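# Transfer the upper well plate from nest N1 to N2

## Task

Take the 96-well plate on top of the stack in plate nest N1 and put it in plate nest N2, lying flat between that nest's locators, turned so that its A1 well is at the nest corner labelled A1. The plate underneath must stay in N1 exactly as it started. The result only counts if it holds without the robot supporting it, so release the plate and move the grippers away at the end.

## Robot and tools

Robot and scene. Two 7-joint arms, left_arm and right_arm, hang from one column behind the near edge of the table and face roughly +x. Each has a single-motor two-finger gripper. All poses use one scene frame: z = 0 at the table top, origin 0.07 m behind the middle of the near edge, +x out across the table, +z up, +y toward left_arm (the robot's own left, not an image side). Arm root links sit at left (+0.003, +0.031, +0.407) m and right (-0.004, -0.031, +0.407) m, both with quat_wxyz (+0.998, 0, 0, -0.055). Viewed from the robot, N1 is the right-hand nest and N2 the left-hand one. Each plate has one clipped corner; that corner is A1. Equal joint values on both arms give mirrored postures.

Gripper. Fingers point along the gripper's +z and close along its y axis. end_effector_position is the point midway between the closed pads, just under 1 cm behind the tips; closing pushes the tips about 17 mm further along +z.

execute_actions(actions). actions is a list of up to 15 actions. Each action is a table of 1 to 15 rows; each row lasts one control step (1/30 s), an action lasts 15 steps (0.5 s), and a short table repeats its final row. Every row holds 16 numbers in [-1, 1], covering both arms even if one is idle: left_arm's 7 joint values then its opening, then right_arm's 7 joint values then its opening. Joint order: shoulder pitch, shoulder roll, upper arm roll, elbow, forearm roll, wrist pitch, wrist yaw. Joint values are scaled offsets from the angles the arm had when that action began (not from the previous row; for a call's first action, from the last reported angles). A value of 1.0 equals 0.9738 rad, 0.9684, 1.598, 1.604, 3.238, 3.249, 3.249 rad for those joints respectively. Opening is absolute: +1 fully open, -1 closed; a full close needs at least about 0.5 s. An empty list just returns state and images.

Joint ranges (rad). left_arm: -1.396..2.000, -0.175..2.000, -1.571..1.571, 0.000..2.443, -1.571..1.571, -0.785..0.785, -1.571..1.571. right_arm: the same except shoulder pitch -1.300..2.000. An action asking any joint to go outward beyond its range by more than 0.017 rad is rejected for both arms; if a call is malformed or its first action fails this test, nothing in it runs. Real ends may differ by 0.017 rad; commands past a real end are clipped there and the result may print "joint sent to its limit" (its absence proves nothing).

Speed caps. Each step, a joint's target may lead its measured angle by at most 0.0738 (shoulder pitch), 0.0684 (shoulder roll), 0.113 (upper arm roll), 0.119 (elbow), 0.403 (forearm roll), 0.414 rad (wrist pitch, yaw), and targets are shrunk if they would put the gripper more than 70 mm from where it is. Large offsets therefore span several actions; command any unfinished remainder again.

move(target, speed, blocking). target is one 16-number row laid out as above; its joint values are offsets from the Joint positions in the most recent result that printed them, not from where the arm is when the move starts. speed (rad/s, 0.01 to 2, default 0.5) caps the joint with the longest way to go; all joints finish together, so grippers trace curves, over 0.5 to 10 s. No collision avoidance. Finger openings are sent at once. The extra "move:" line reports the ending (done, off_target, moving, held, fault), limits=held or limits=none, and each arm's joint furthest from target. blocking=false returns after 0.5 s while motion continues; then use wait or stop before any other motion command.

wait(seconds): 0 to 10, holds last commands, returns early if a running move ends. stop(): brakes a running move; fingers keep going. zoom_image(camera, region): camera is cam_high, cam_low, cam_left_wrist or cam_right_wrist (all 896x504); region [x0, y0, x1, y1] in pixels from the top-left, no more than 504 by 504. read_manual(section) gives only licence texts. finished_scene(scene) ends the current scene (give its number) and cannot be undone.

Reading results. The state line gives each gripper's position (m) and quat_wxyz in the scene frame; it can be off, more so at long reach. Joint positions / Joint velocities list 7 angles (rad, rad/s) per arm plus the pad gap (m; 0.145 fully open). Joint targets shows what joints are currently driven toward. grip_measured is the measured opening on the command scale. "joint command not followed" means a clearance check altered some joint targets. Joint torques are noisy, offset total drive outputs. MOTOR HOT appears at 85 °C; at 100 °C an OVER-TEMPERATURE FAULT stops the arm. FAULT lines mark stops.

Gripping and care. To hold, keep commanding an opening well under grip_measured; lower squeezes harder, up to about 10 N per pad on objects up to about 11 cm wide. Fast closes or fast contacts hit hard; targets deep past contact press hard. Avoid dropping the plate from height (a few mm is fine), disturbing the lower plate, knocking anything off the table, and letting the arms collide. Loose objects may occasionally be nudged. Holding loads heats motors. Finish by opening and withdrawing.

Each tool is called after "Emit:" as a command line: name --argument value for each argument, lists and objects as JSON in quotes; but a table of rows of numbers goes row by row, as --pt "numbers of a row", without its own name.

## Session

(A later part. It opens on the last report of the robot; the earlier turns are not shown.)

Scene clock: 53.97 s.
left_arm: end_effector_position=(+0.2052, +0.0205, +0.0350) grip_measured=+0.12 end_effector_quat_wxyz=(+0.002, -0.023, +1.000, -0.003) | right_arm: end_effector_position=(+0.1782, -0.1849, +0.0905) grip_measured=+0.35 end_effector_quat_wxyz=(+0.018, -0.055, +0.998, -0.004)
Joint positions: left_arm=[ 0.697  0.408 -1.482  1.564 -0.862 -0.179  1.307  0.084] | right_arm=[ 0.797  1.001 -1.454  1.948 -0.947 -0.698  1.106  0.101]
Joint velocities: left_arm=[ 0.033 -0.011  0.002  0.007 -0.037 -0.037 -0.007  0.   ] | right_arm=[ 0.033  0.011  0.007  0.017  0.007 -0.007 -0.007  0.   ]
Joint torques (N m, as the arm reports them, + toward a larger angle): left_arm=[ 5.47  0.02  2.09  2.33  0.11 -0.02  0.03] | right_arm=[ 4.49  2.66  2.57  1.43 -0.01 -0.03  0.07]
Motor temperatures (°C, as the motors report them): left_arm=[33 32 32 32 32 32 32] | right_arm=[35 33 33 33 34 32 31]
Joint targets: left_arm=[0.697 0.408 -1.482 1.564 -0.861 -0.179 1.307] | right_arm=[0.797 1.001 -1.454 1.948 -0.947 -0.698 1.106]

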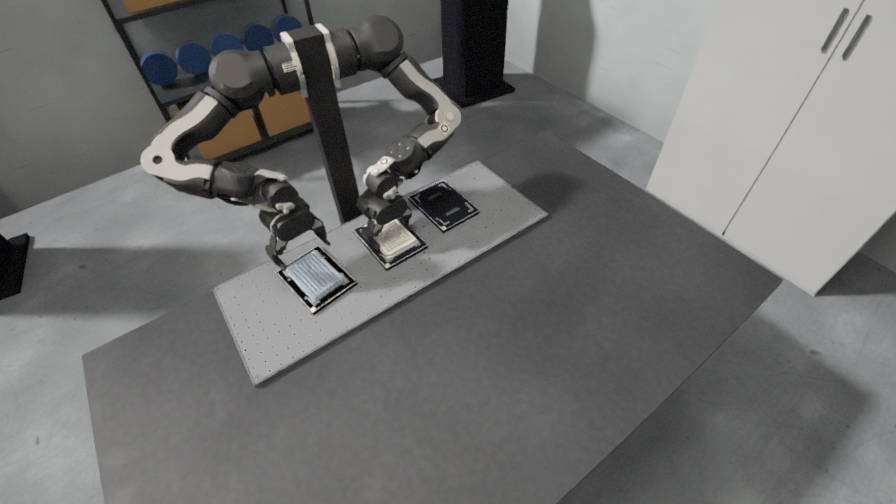

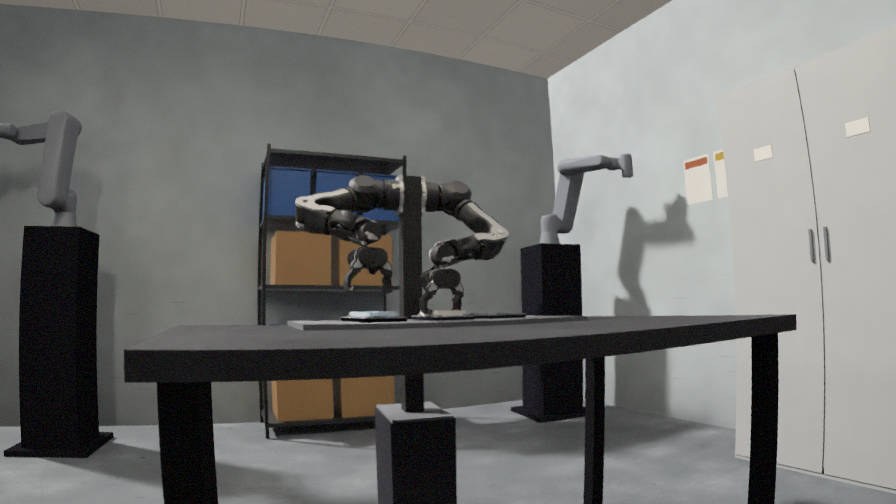

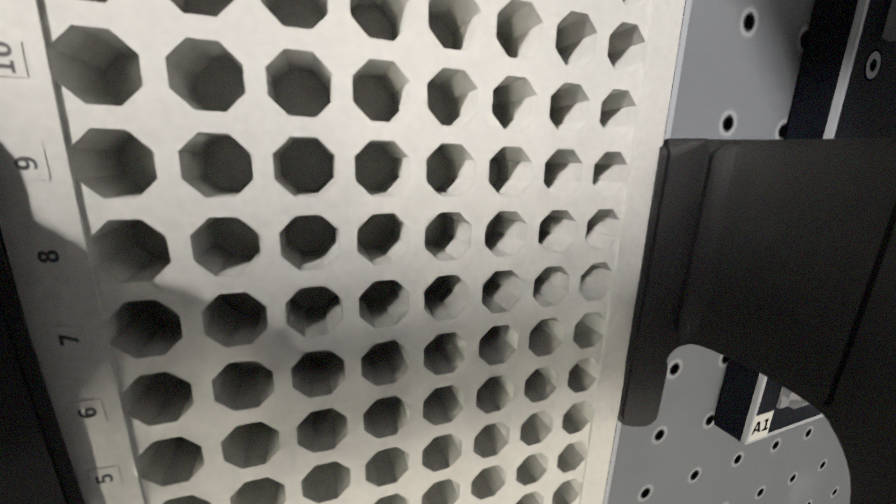

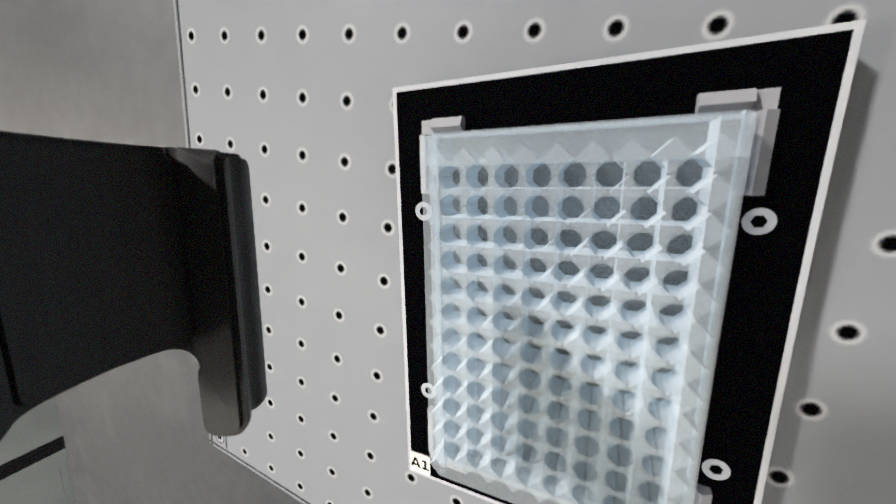

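Emit:
move --target '[0.1,0.042,0.022,0.121,0.038,0.02,0.051,-0.15,0,0,0,0,0,0,0,0.35]' --speed 0.2

Scene clock: 56.30 s.
left_arm: end_effector_position=(+0.2038, +0.0178, +0.0846) grip_measured=+0.12 end_effector_quat_wxyz=(+0.002, -0.020, +1.000, -0.004) | right_arm: end_effector_position=(+0.1782, -0.1849, +0.0905) grip_measured=+0.35 end_effector_quat_wxyz=(+0.018, -0.055, +0.998, -0.004)
Joint positions: left_arm=[ 0.794  0.447 -1.449  1.757 -0.741 -0.117  1.467  0.084] | right_arm=[ 0.797  1.001 -1.454  1.948 -0.947 -0.698  1.106  0.101]
Joint velocities: left_arm=[-0.055  0.011  0.007  0.007  0.007  0.022 -0.037 -0.   ] | right_arm=[ 0.011  0.033 -0.007  0.007  0.007  0.037 -0.007  0.   ]
Joint torques (N m, as the arm reports them, + toward a larger angle): left_arm=[5.91 0.32 2.73 2.43 0.14 0.08 0.19] | right_arm=[ 4.49  2.67  2.57  1.42 -0.01 -0.03  0.07]
Motor temperatures (°C, as the motors report them): left_arm=[33 32 32 32 32 32 32] | right_arm=[35 33 33 33 34 32 31]
Joint targets: left_arm=[0.794 0.448 -1.447 1.758 -0.739 -0.114 1.472] | right_arm=[0.797 1.001 -1.454 1.948 -0.947 -0.698 1.106]
move: done; limits=none; left_arm: farthest joint: the wrist yaw, 0.006 radians from its target (0.166 radians at the start); right_arm: farthest joint: the shoulder pitch, 0.000 radians from its target (0.000 radians at the start)

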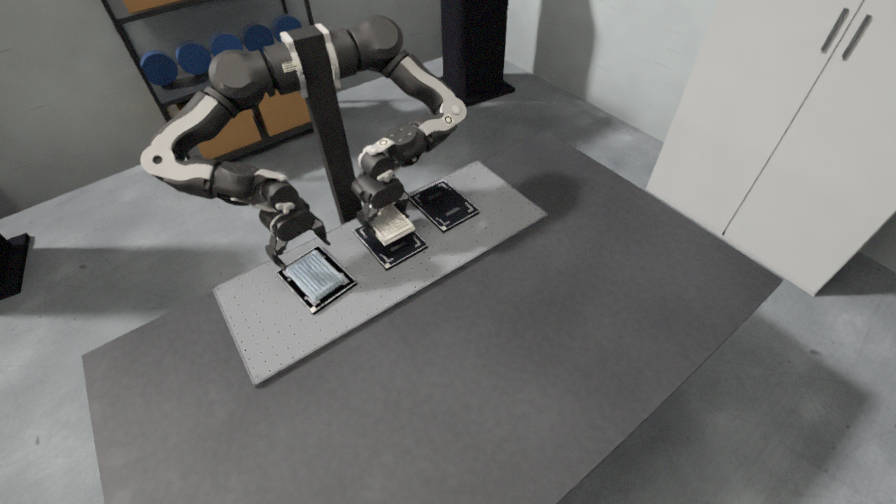

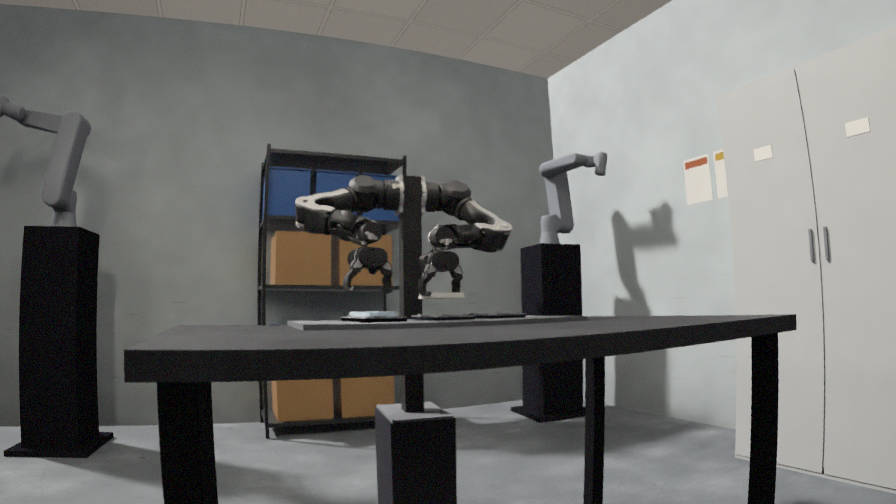

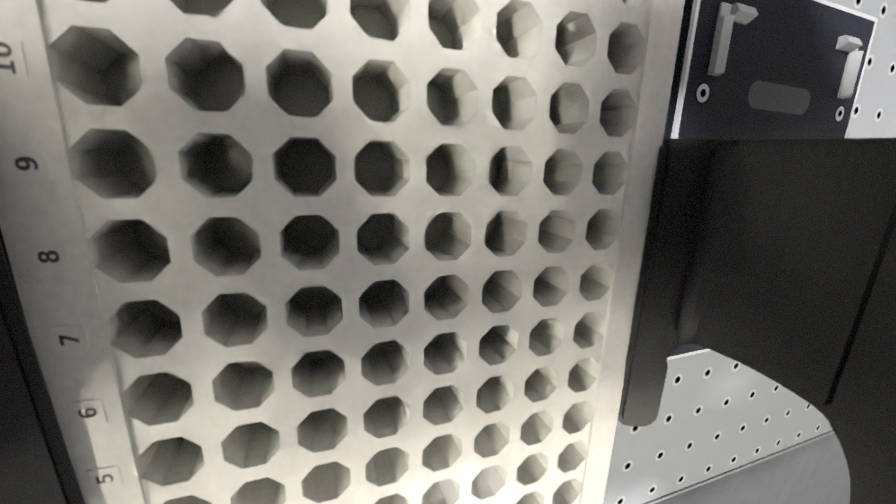

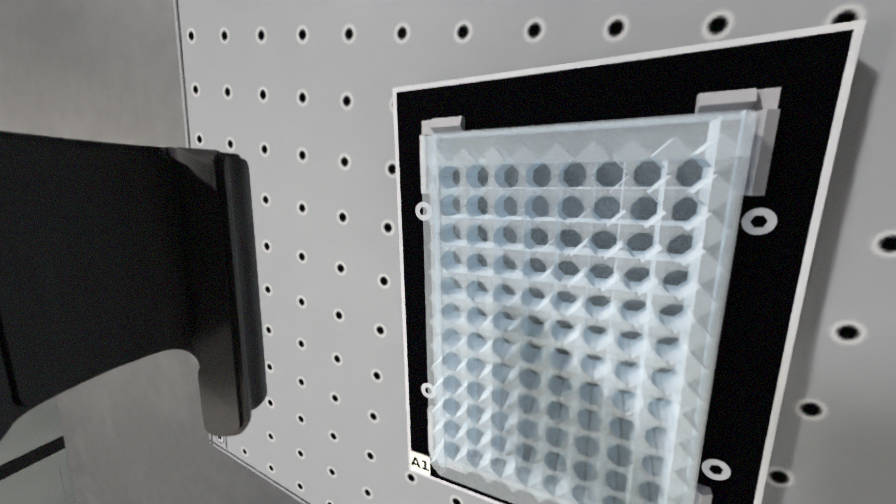

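Emit:
move --target '[-0.7681,0.7177,0.4556,0.1347,-0.0812,-0.1674,-0.1127,-0.15,0,0,0,0,0,0,0,0.35]' --speed 0.5

Emit:
move --target '[0.0139,-0.0573,-0.04,-0.058,-0.031,0.002,-0.0237,-0.15,0,0,0,0,0,0,0,0.35]' --speed 0.15

Scene clock: 58.33 s.
left_arm: end_effector_position=(+0.1816, +0.2052, +0.0751) grip_measured=+0.12 end_effector_quat_wxyz=(-0.001, -0.018, +1.000, +0.004) | right_arm: end_effector_position=(+0.1782, -0.1849, +0.0905) grip_measured=+0.35 end_effector_quat_wxyz=(+0.018, -0.055, +0.998, -0.004)
Joint positions: left_arm=[ 0.047  1.144 -0.724  1.971 -1.002 -0.658  1.106  0.084] | right_arm=[ 0.797  1.001 -1.454  1.948 -0.947 -0.698  1.106  0.101]
Joint velocities: left_arm=[ 0.011  0.011  0.002  0.007  0.051  0.051 -0.007  0.   ] | right_arm=[ 0.033  0.011 -0.002 -0.007  0.007  0.007 -0.022 -0.   ]
Joint torques (N m, as the arm reports them, + toward a larger angle): left_arm=[ 2.68  3.67  2.5   2.29  0.03 -0.13 -0.14] | right_arm=[ 4.5   2.67  2.58  1.42 -0.01 -0.03  0.07]
Motor temperatures (°C, as the motors report them): left_arm=[33 32 32 32 32 32 32] | right_arm=[35 33 33 33 34 32 31]
Joint targets: left_arm=[0.046 1.142 -0.721 1.973 -1.003 -0.661 1.101] | right_arm=[0.797 1.001 -1.454 1.948 -0.947 -0.698 1.106]
move: done; limits=none; left_arm: farthest joint: the wrist yaw, 0.006 radians from its target (0.366 radians at the start); right_arm: farthest joint: the shoulder pitch, 0.000 radians from its target (0.000 radians at the start)

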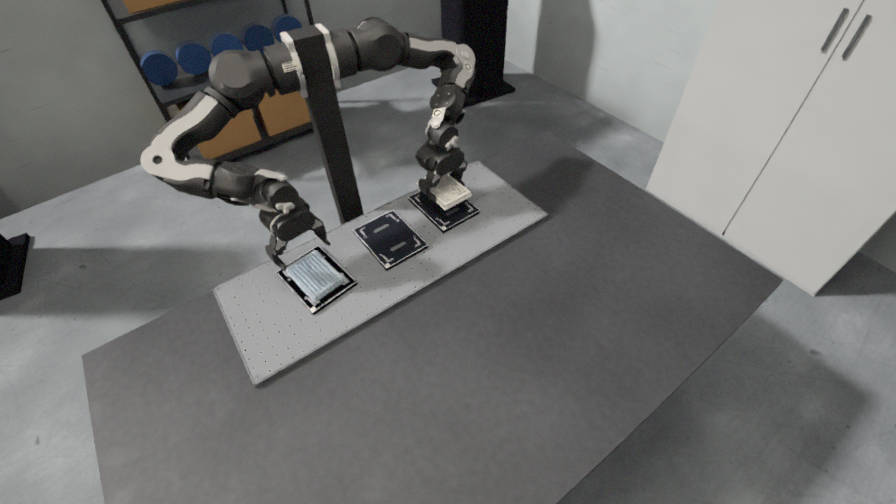

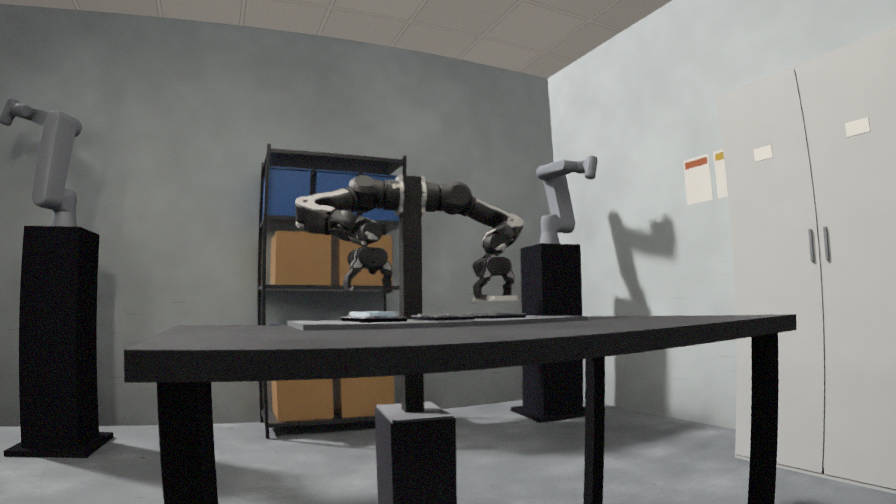

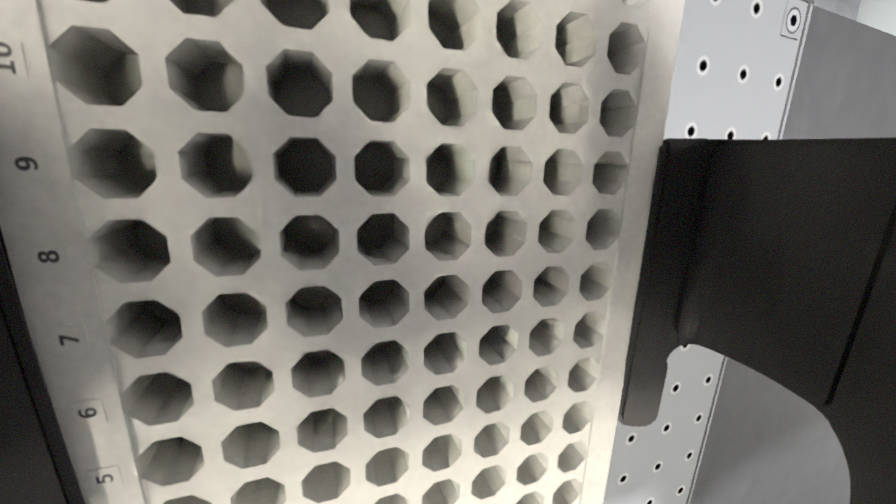

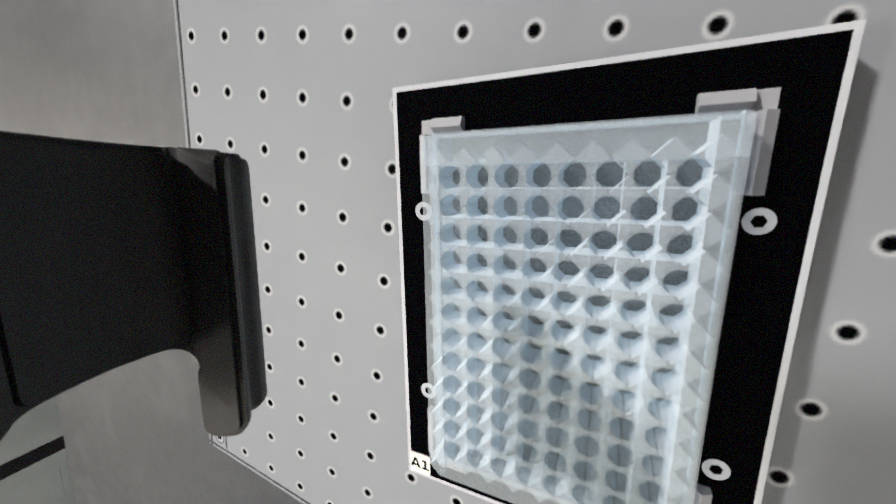

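Scene clock: 59.30 s.
left_arm: end_effector_position=(+0.1816, +0.2069, +0.0527) grip_measured=+0.12 end_effector_quat_wxyz=(-0.001, -0.018, +1.000, +0.007) | right_arm: end_effector_position=(+0.1782, -0.1849, +0.0905) grip_measured=+0.35 end_effector_quat_wxyz=(+0.018, -0.055, +0.998, -0.004)
Joint positions: left_arm=[ 0.059  1.091 -0.785  1.879 -1.1   -0.654  1.035  0.084] | right_arm=[ 0.797  1.001 -1.454  1.948 -0.947 -0.698  1.106  0.101]
Joint velocities: left_arm=[-0.011 -0.011  0.002 -0.002 -0.037 -0.007  0.022 -0.   ] | right_arm=[-0.011 -0.077 -0.007 -0.012  0.022 -0.125 -0.037 -0.   ]
Joint torques (N m, as the arm reports them, + toward a larger angle): left_arm=[ 3.47  3.65  1.47  1.74  0.03  0.06 -0.13] | right_arm=[ 4.48  2.67  2.56  1.43 -0.01 -0.03  0.07]
Motor temperatures (°C, as the motors report them): left_arm=[33 32 32 32 32 32 32] | right_arm=[35 33 33 33 34 32 31]
Joint targets: left_arm=[0.061 1.089 -0.787 1.878 -1.102 -0.651 1.029] | right_arm=[0.797 1.001 -1.454 1.948 -0.947 -0.698 1.106]
move: done; limits=none; left_arm: farthest joint: the wrist yaw, 0.006 radians from its target (0.077 radians at the start); right_arm: farthest joint: the shoulder pitch, 0.000 radians from its target (0.000 radians at the start)

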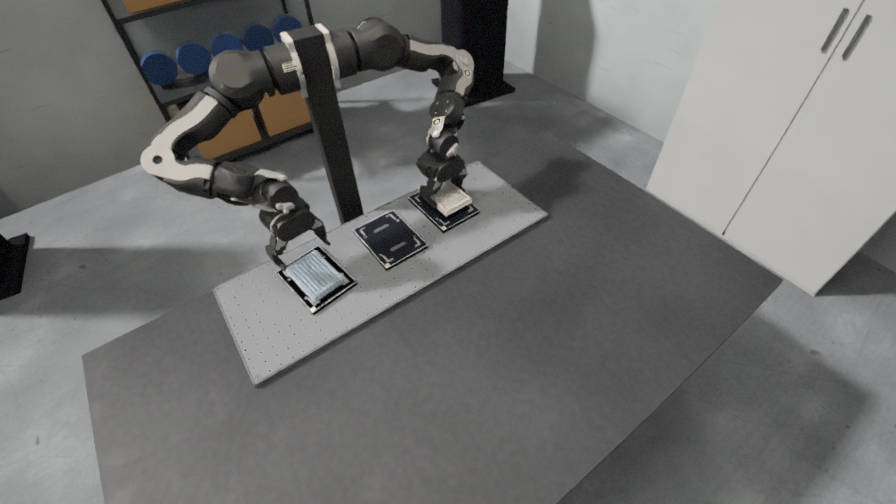

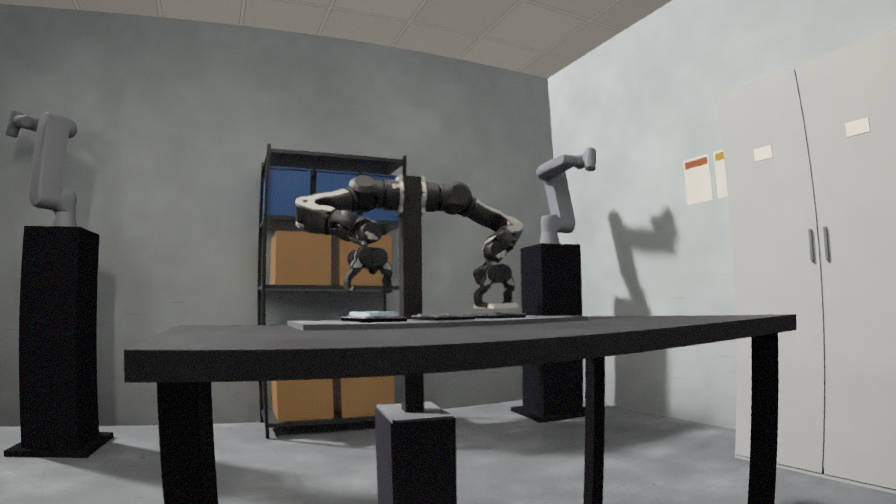

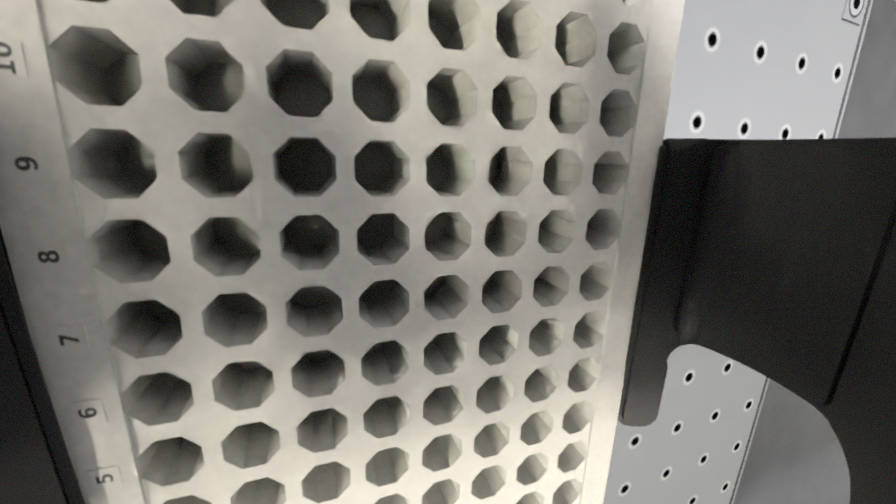

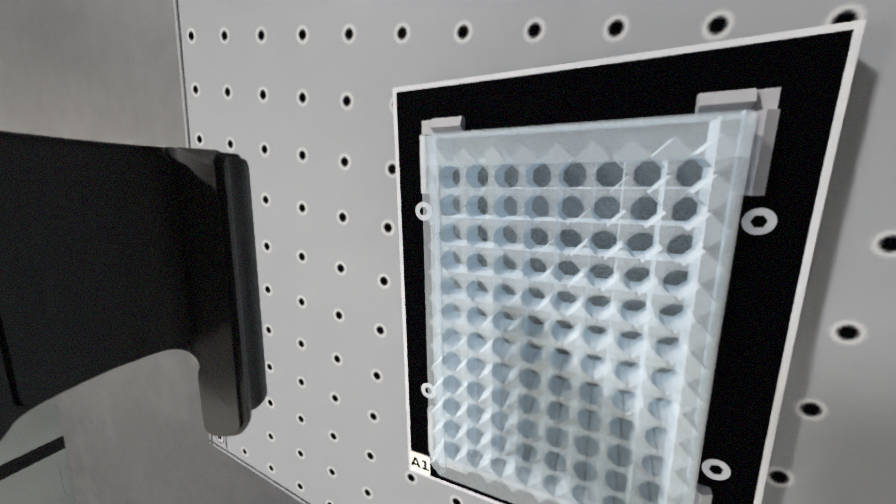

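Emit:
move --target '[0.007,-0.0335,-0.0195,-0.0275,-0.0148,0.001,-0.016,-0.15,0,0,0,0,0,0,0,0.35]' --speed 0.08

Emit:
zoom_image --camera "cam_high" --region '[405,175,485,235]'

Emit:
zoom_image --camera "cam_low" --region '[465,290,535,325]'

Scene clock: 60.37 s.
left_arm: end_effector_position=(+0.1804, +0.2030, +0.0419) grip_measured=+0.12 end_effector_quat_wxyz=(-0.002, -0.014, +1.000, -0.000) | right_arm: end_effector_position=(+0.1782, -0.1849, +0.0905) grip_measured=+0.35 end_effector_quat_wxyz=(+0.018, -0.055, +0.998, -0.004)
Joint positions: left_arm=[ 0.064  1.06  -0.813  1.838 -1.146 -0.654  0.989  0.084] | right_arm=[ 0.797  1.001 -1.454  1.948 -0.947 -0.698  1.106  0.101]
Joint velocities: left_arm=[ 0.011  0.011 -0.012 -0.002  0.066 -0.007 -0.051  0.   ] | right_arm=[ 0.099  0.011 -0.012  0.007 -0.037  0.037  0.007 -0.   ]
Joint torques (N m, as the arm reports them, + toward a larger angle): left_arm=[ 3.51  3.42  1.31  1.69  0.02  0.06 -0.14] | right_arm=[ 4.48  2.67  2.57  1.42 -0.01 -0.03  0.07]
Motor temperatures (°C, as the motors report them): left_arm=[33 32 32 32 32 32 32] | right_arm=[35 33 33 33 34 32 31]
Joint targets: left_arm=[0.066 1.058 -0.816 1.836 -1.148 -0.651 0.983] | right_arm=[0.797 1.001 -1.454 1.948 -0.947 -0.698 1.106]
move: done; limits=none; left_arm: farthest joint: the wrist yaw, 0.005 radians from its target (0.052 radians at the start); right_arm: farthest joint: the shoulder pitch, 0.000 radians from its target (0.000 radians at the start)

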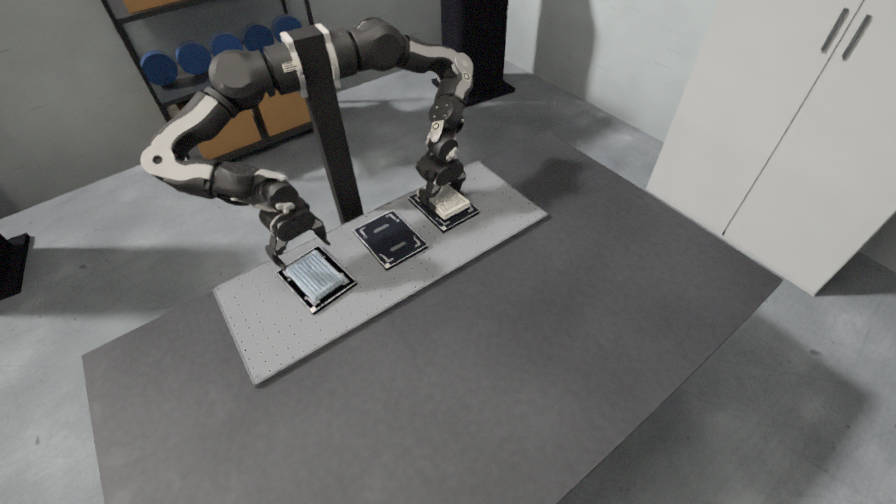

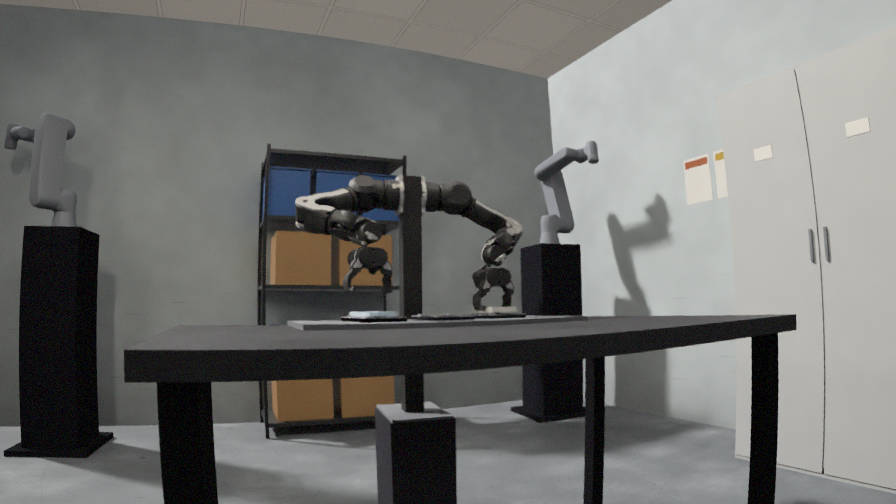

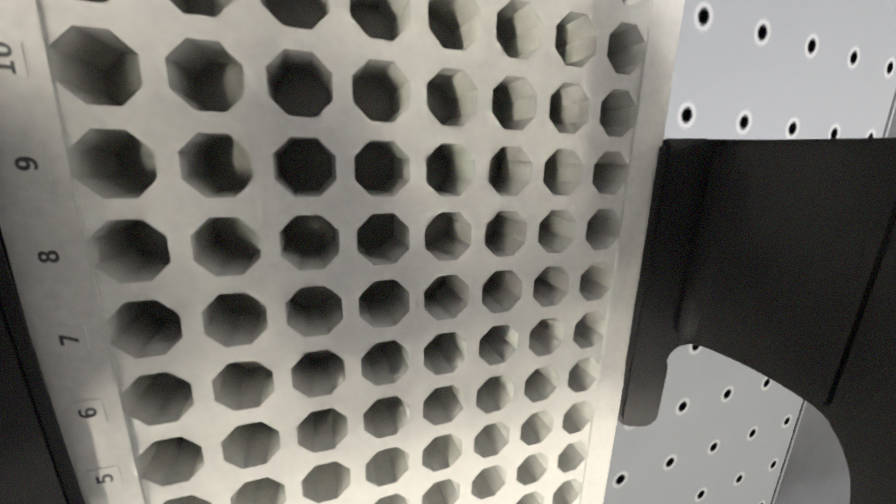

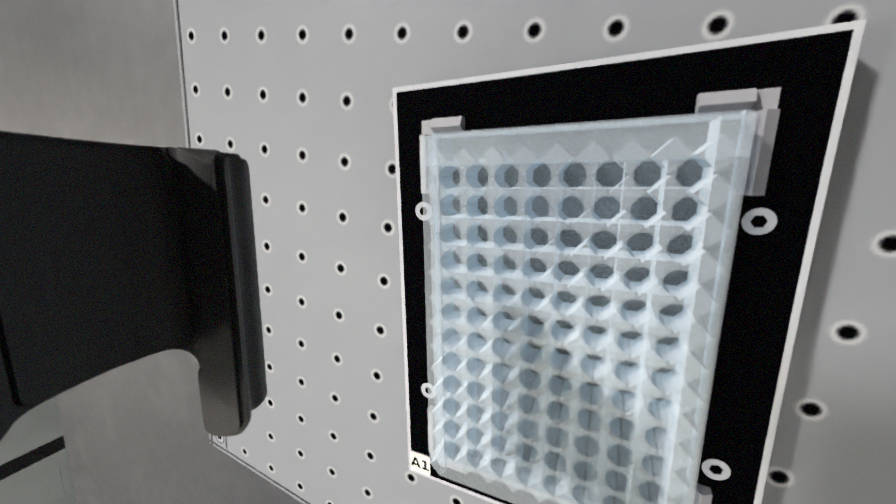

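Region (405, 175, 485, 235) of cam_high's 896x504 image, scaled by 6.300, with more detail than that image has; it fills the top 378 rows of this view, and the rest is white.

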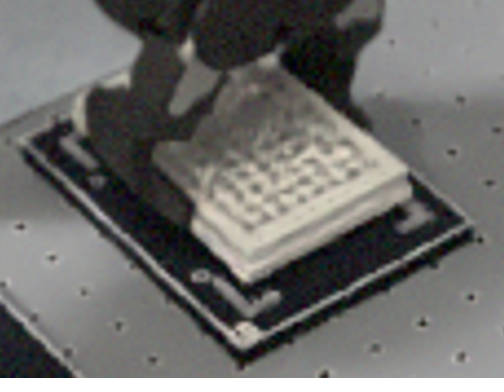

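Region (465, 290, 535, 325) of cam_low's 896x504 image, scaled by 7.200, with more detail than that image has.

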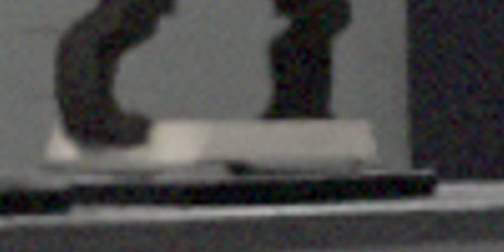

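Emit:
zoom_image --camera "cam_high" --region '[432,198,482,233]'

Region (432, 198, 482, 233) of cam_high's 896x504 image, scaled by 10.080, with more detail than that image has; it fills the top 353 rows of this view, and the rest is white.

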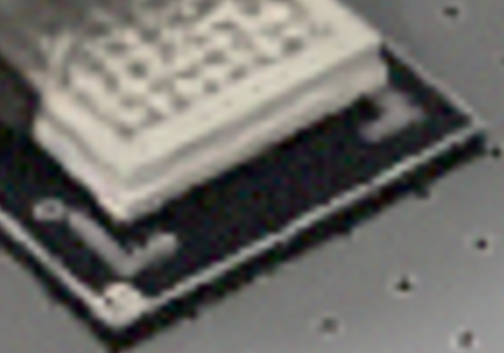

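Emit:
move --target '[0.013,-0.019,0,-0.0106,0,-0.004,0.0035,-0.15,0,0,0,0,0,0,0,0.35]' --speed 0.04

Emit:
zoom_image --camera "cam_high" --region '[432,198,482,233]'

Emit:
zoom_image --camera "cam_low" --region '[465,295,535,325]'

Scene clock: 62.90 s.
left_arm: end_effector_position=(+0.1832, +0.2013, +0.0406) grip_measured=+0.12 end_effector_quat_wxyz=(-0.003, -0.014, +1.000, -0.001) | right_arm: end_effector_position=(+0.1782, -0.1849, +0.0905) grip_measured=+0.35 end_effector_quat_wxyz=(+0.018, -0.055, +0.998, -0.004)
Joint positions: left_arm=[ 0.075  1.044 -0.813  1.823 -1.146 -0.664  0.995  0.084] | right_arm=[ 0.797  1.001 -1.454  1.948 -0.947 -0.698  1.106  0.101]
Joint velocities: left_arm=[-0.033 -0.033  0.007  0.017  0.037  0.007  0.007  0.   ] | right_arm=[-0.055  0.033 -0.007  0.002 -0.081  0.007  0.066 -0.   ]
Joint torques (N m, as the arm reports them, + toward a larger angle): left_arm=[ 3.39  3.45  1.94  1.69  0.09 -0.15  0.19] | right_arm=[ 4.49  2.67  2.57  1.43 -0.01 -0.03  0.07]
Motor temperatures (°C, as the motors report them): left_arm=[32 32 32 32 32 32 32] | right_arm=[35 33 33 33 34 32 31]
Joint targets: left_arm=[0.077 1.042 -0.813 1.821 -1.146 -0.667 1.000] | right_arm=[0.797 1.001 -1.454 1.948 -0.947 -0.698 1.106]
move: done; limits=none; left_arm: farthest joint: the wrist yaw, 0.006 radians from its target (0.012 radians at the start); right_arm: farthest joint: the shoulder pitch, 0.000 radians from its target (0.000 radians at the start)

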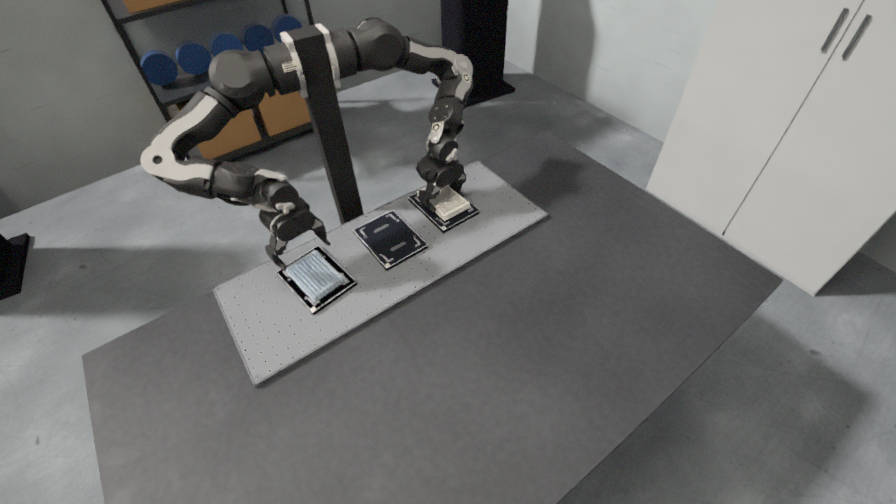

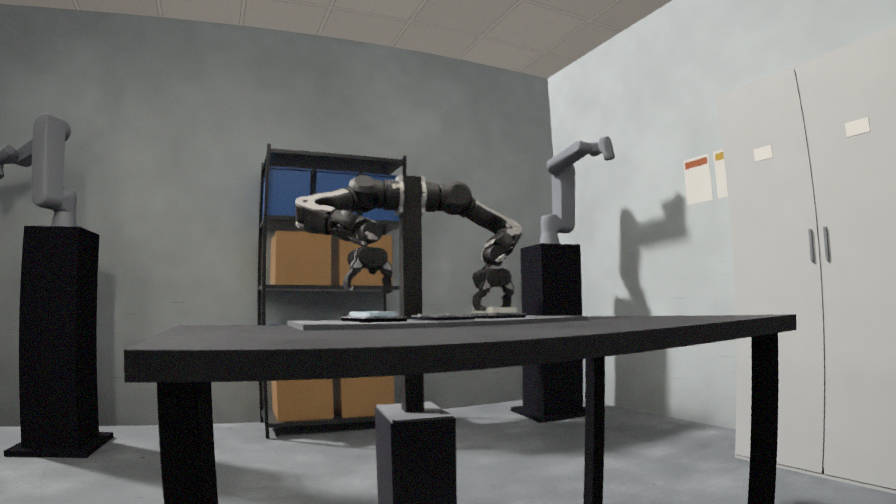

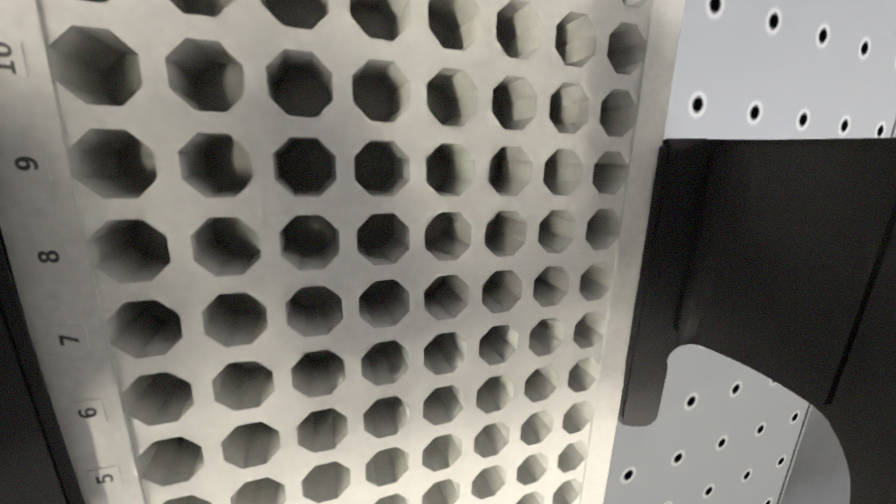

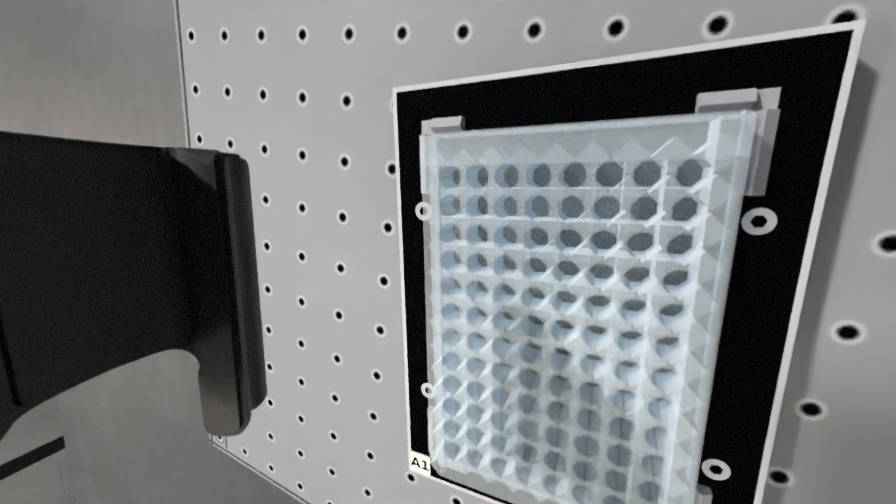

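Region (432, 198, 482, 233) of cam_high's 896x504 image, scaled by 10.080, with more detail than that image has; it fills the top 353 rows of this view, and the rest is white.

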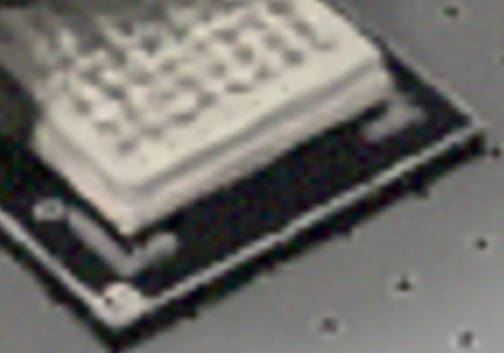

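Region (465, 295, 535, 325) of cam_low's 896x504 image, scaled by 7.200, with more detail than that image has; it fills the top 216 rows of this view, and the rest is white.

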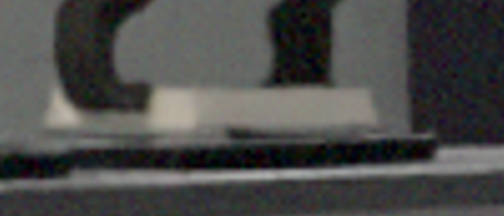

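Emit:
move --target '[0.0167,-0.013,0,-0.008,0.003,-0.0045,0.0043,-0.15,0,0,0,0,0,0,0,0.35]' --speed 0.04

Emit:
zoom_image --camera "cam_high" --region '[432,198,482,233]'

Emit:
zoom_image --camera "cam_high" --region '[400,180,450,215]'

Scene clock: 68.10 s.
left_arm: end_effector_position=(+0.1864, +0.2002, +0.0409) grip_measured=+0.12 end_effector_quat_wxyz=(-0.003, -0.014, +1.000, -0.002) | right_arm: end_effector_position=(+0.1782, -0.1849, +0.0905) grip_measured=+0.35 end_effector_quat_wxyz=(+0.018, -0.055, +0.998, -0.004)
Joint positions: left_arm=[ 0.09   1.034 -0.813  1.813 -1.139 -0.676  1.003  0.084] | right_arm=[ 0.797  1.001 -1.454  1.948 -0.947 -0.698  1.106  0.101]
Joint velocities: left_arm=[-0.099 -0.011 -0.002  0.012  0.051 -0.051 -0.037 -0.   ] | right_arm=[-0.055  0.033  0.007 -0.002 -0.081 -0.051  0.022  0.   ]
Joint torques (N m, as the arm reports them, + toward a larger angle): left_arm=[ 3.57  3.42  1.93  1.66  0.1  -0.13  0.2 ] | right_arm=[ 4.49  2.67  2.58  1.42 -0.01 -0.04  0.07]
Motor temperatures (°C, as the motors report them): left_arm=[32 32 32 32 32 32 32] | right_arm=[35 33 33 33 34 32 31]
Joint targets: left_arm=[0.091 1.032 -0.813 1.811 -1.137 -0.679 1.009] | right_arm=[0.797 1.001 -1.454 1.948 -0.947 -0.698 1.106]
move: done; limits=none; left_arm: farthest joint: the wrist yaw, 0.006 radians from its target (0.014 radians at the start); right_arm: farthest joint: the shoulder pitch, 0.000 radians from its target (0.000 radians at the start)

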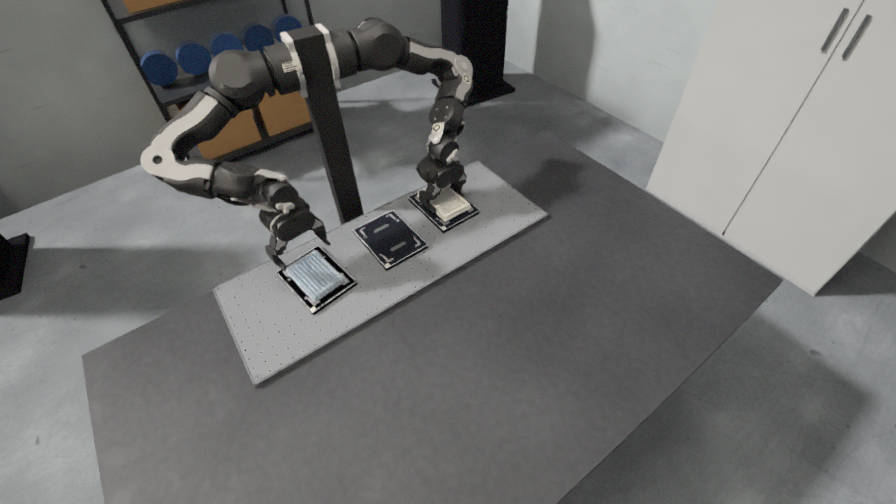

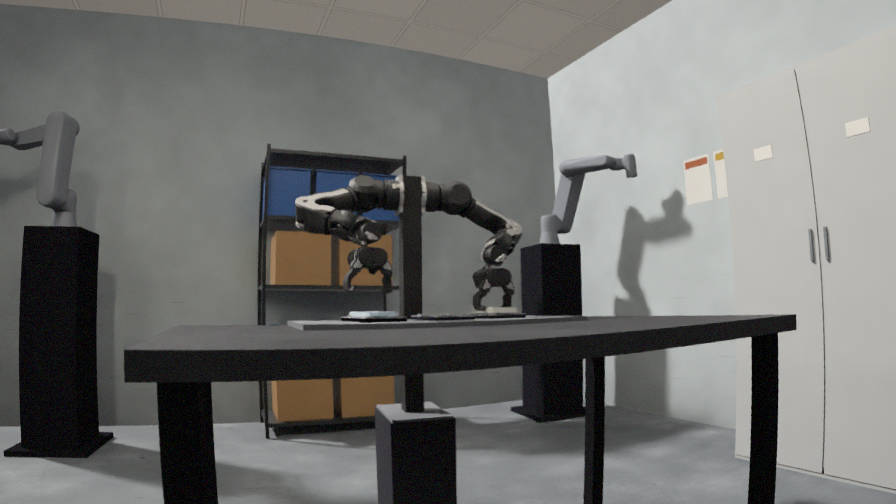

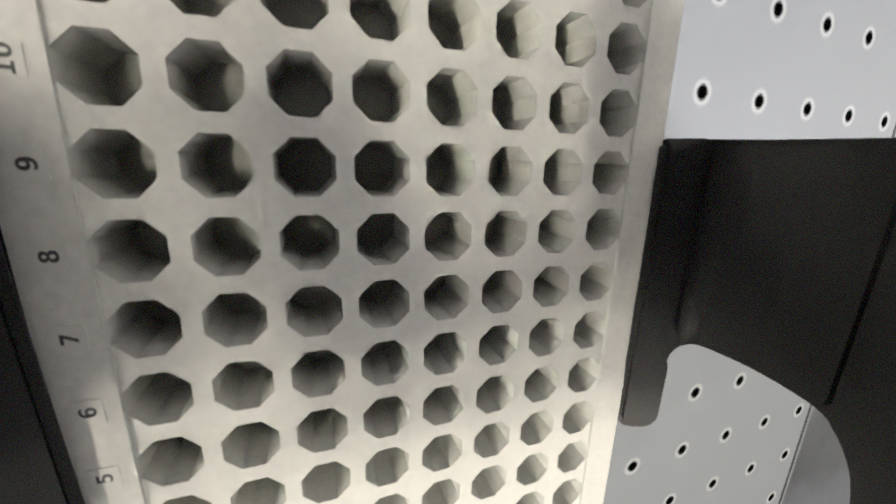

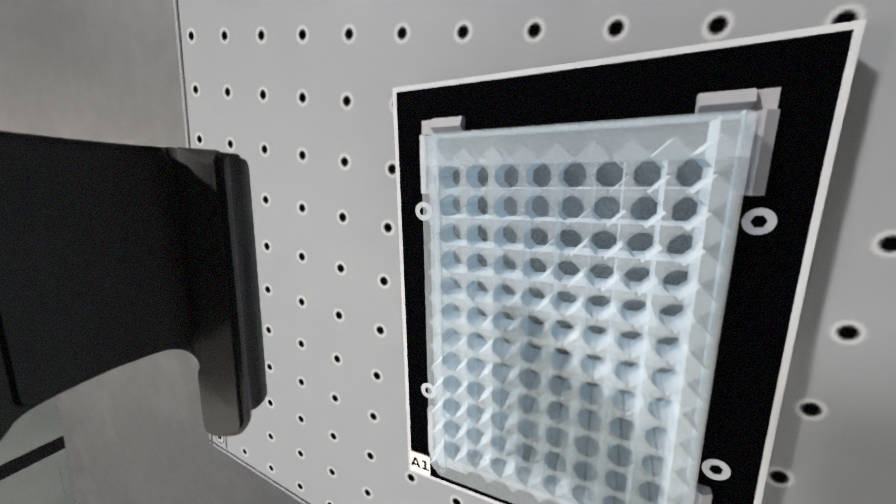

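Region (432, 198, 482, 233) of cam_high's 896x504 image, scaled by 10.080, with more detail than that image has; it fills the top 353 rows of this view, and the rest is white.

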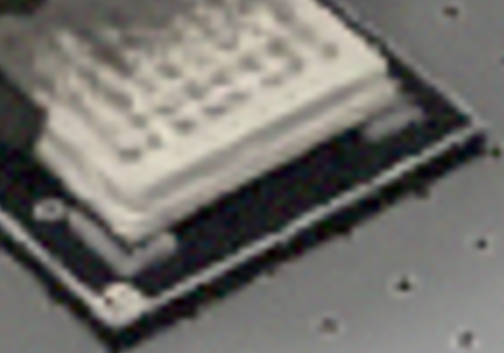

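Region (400, 180, 450, 215) of cam_high's 896x504 image, scaled by 10.080, with more detail than that image has; it fills the top 353 rows of this view, and the rest is white.

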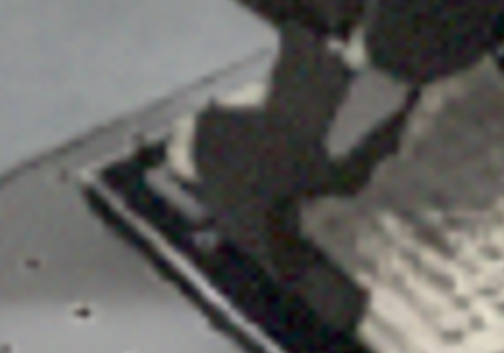

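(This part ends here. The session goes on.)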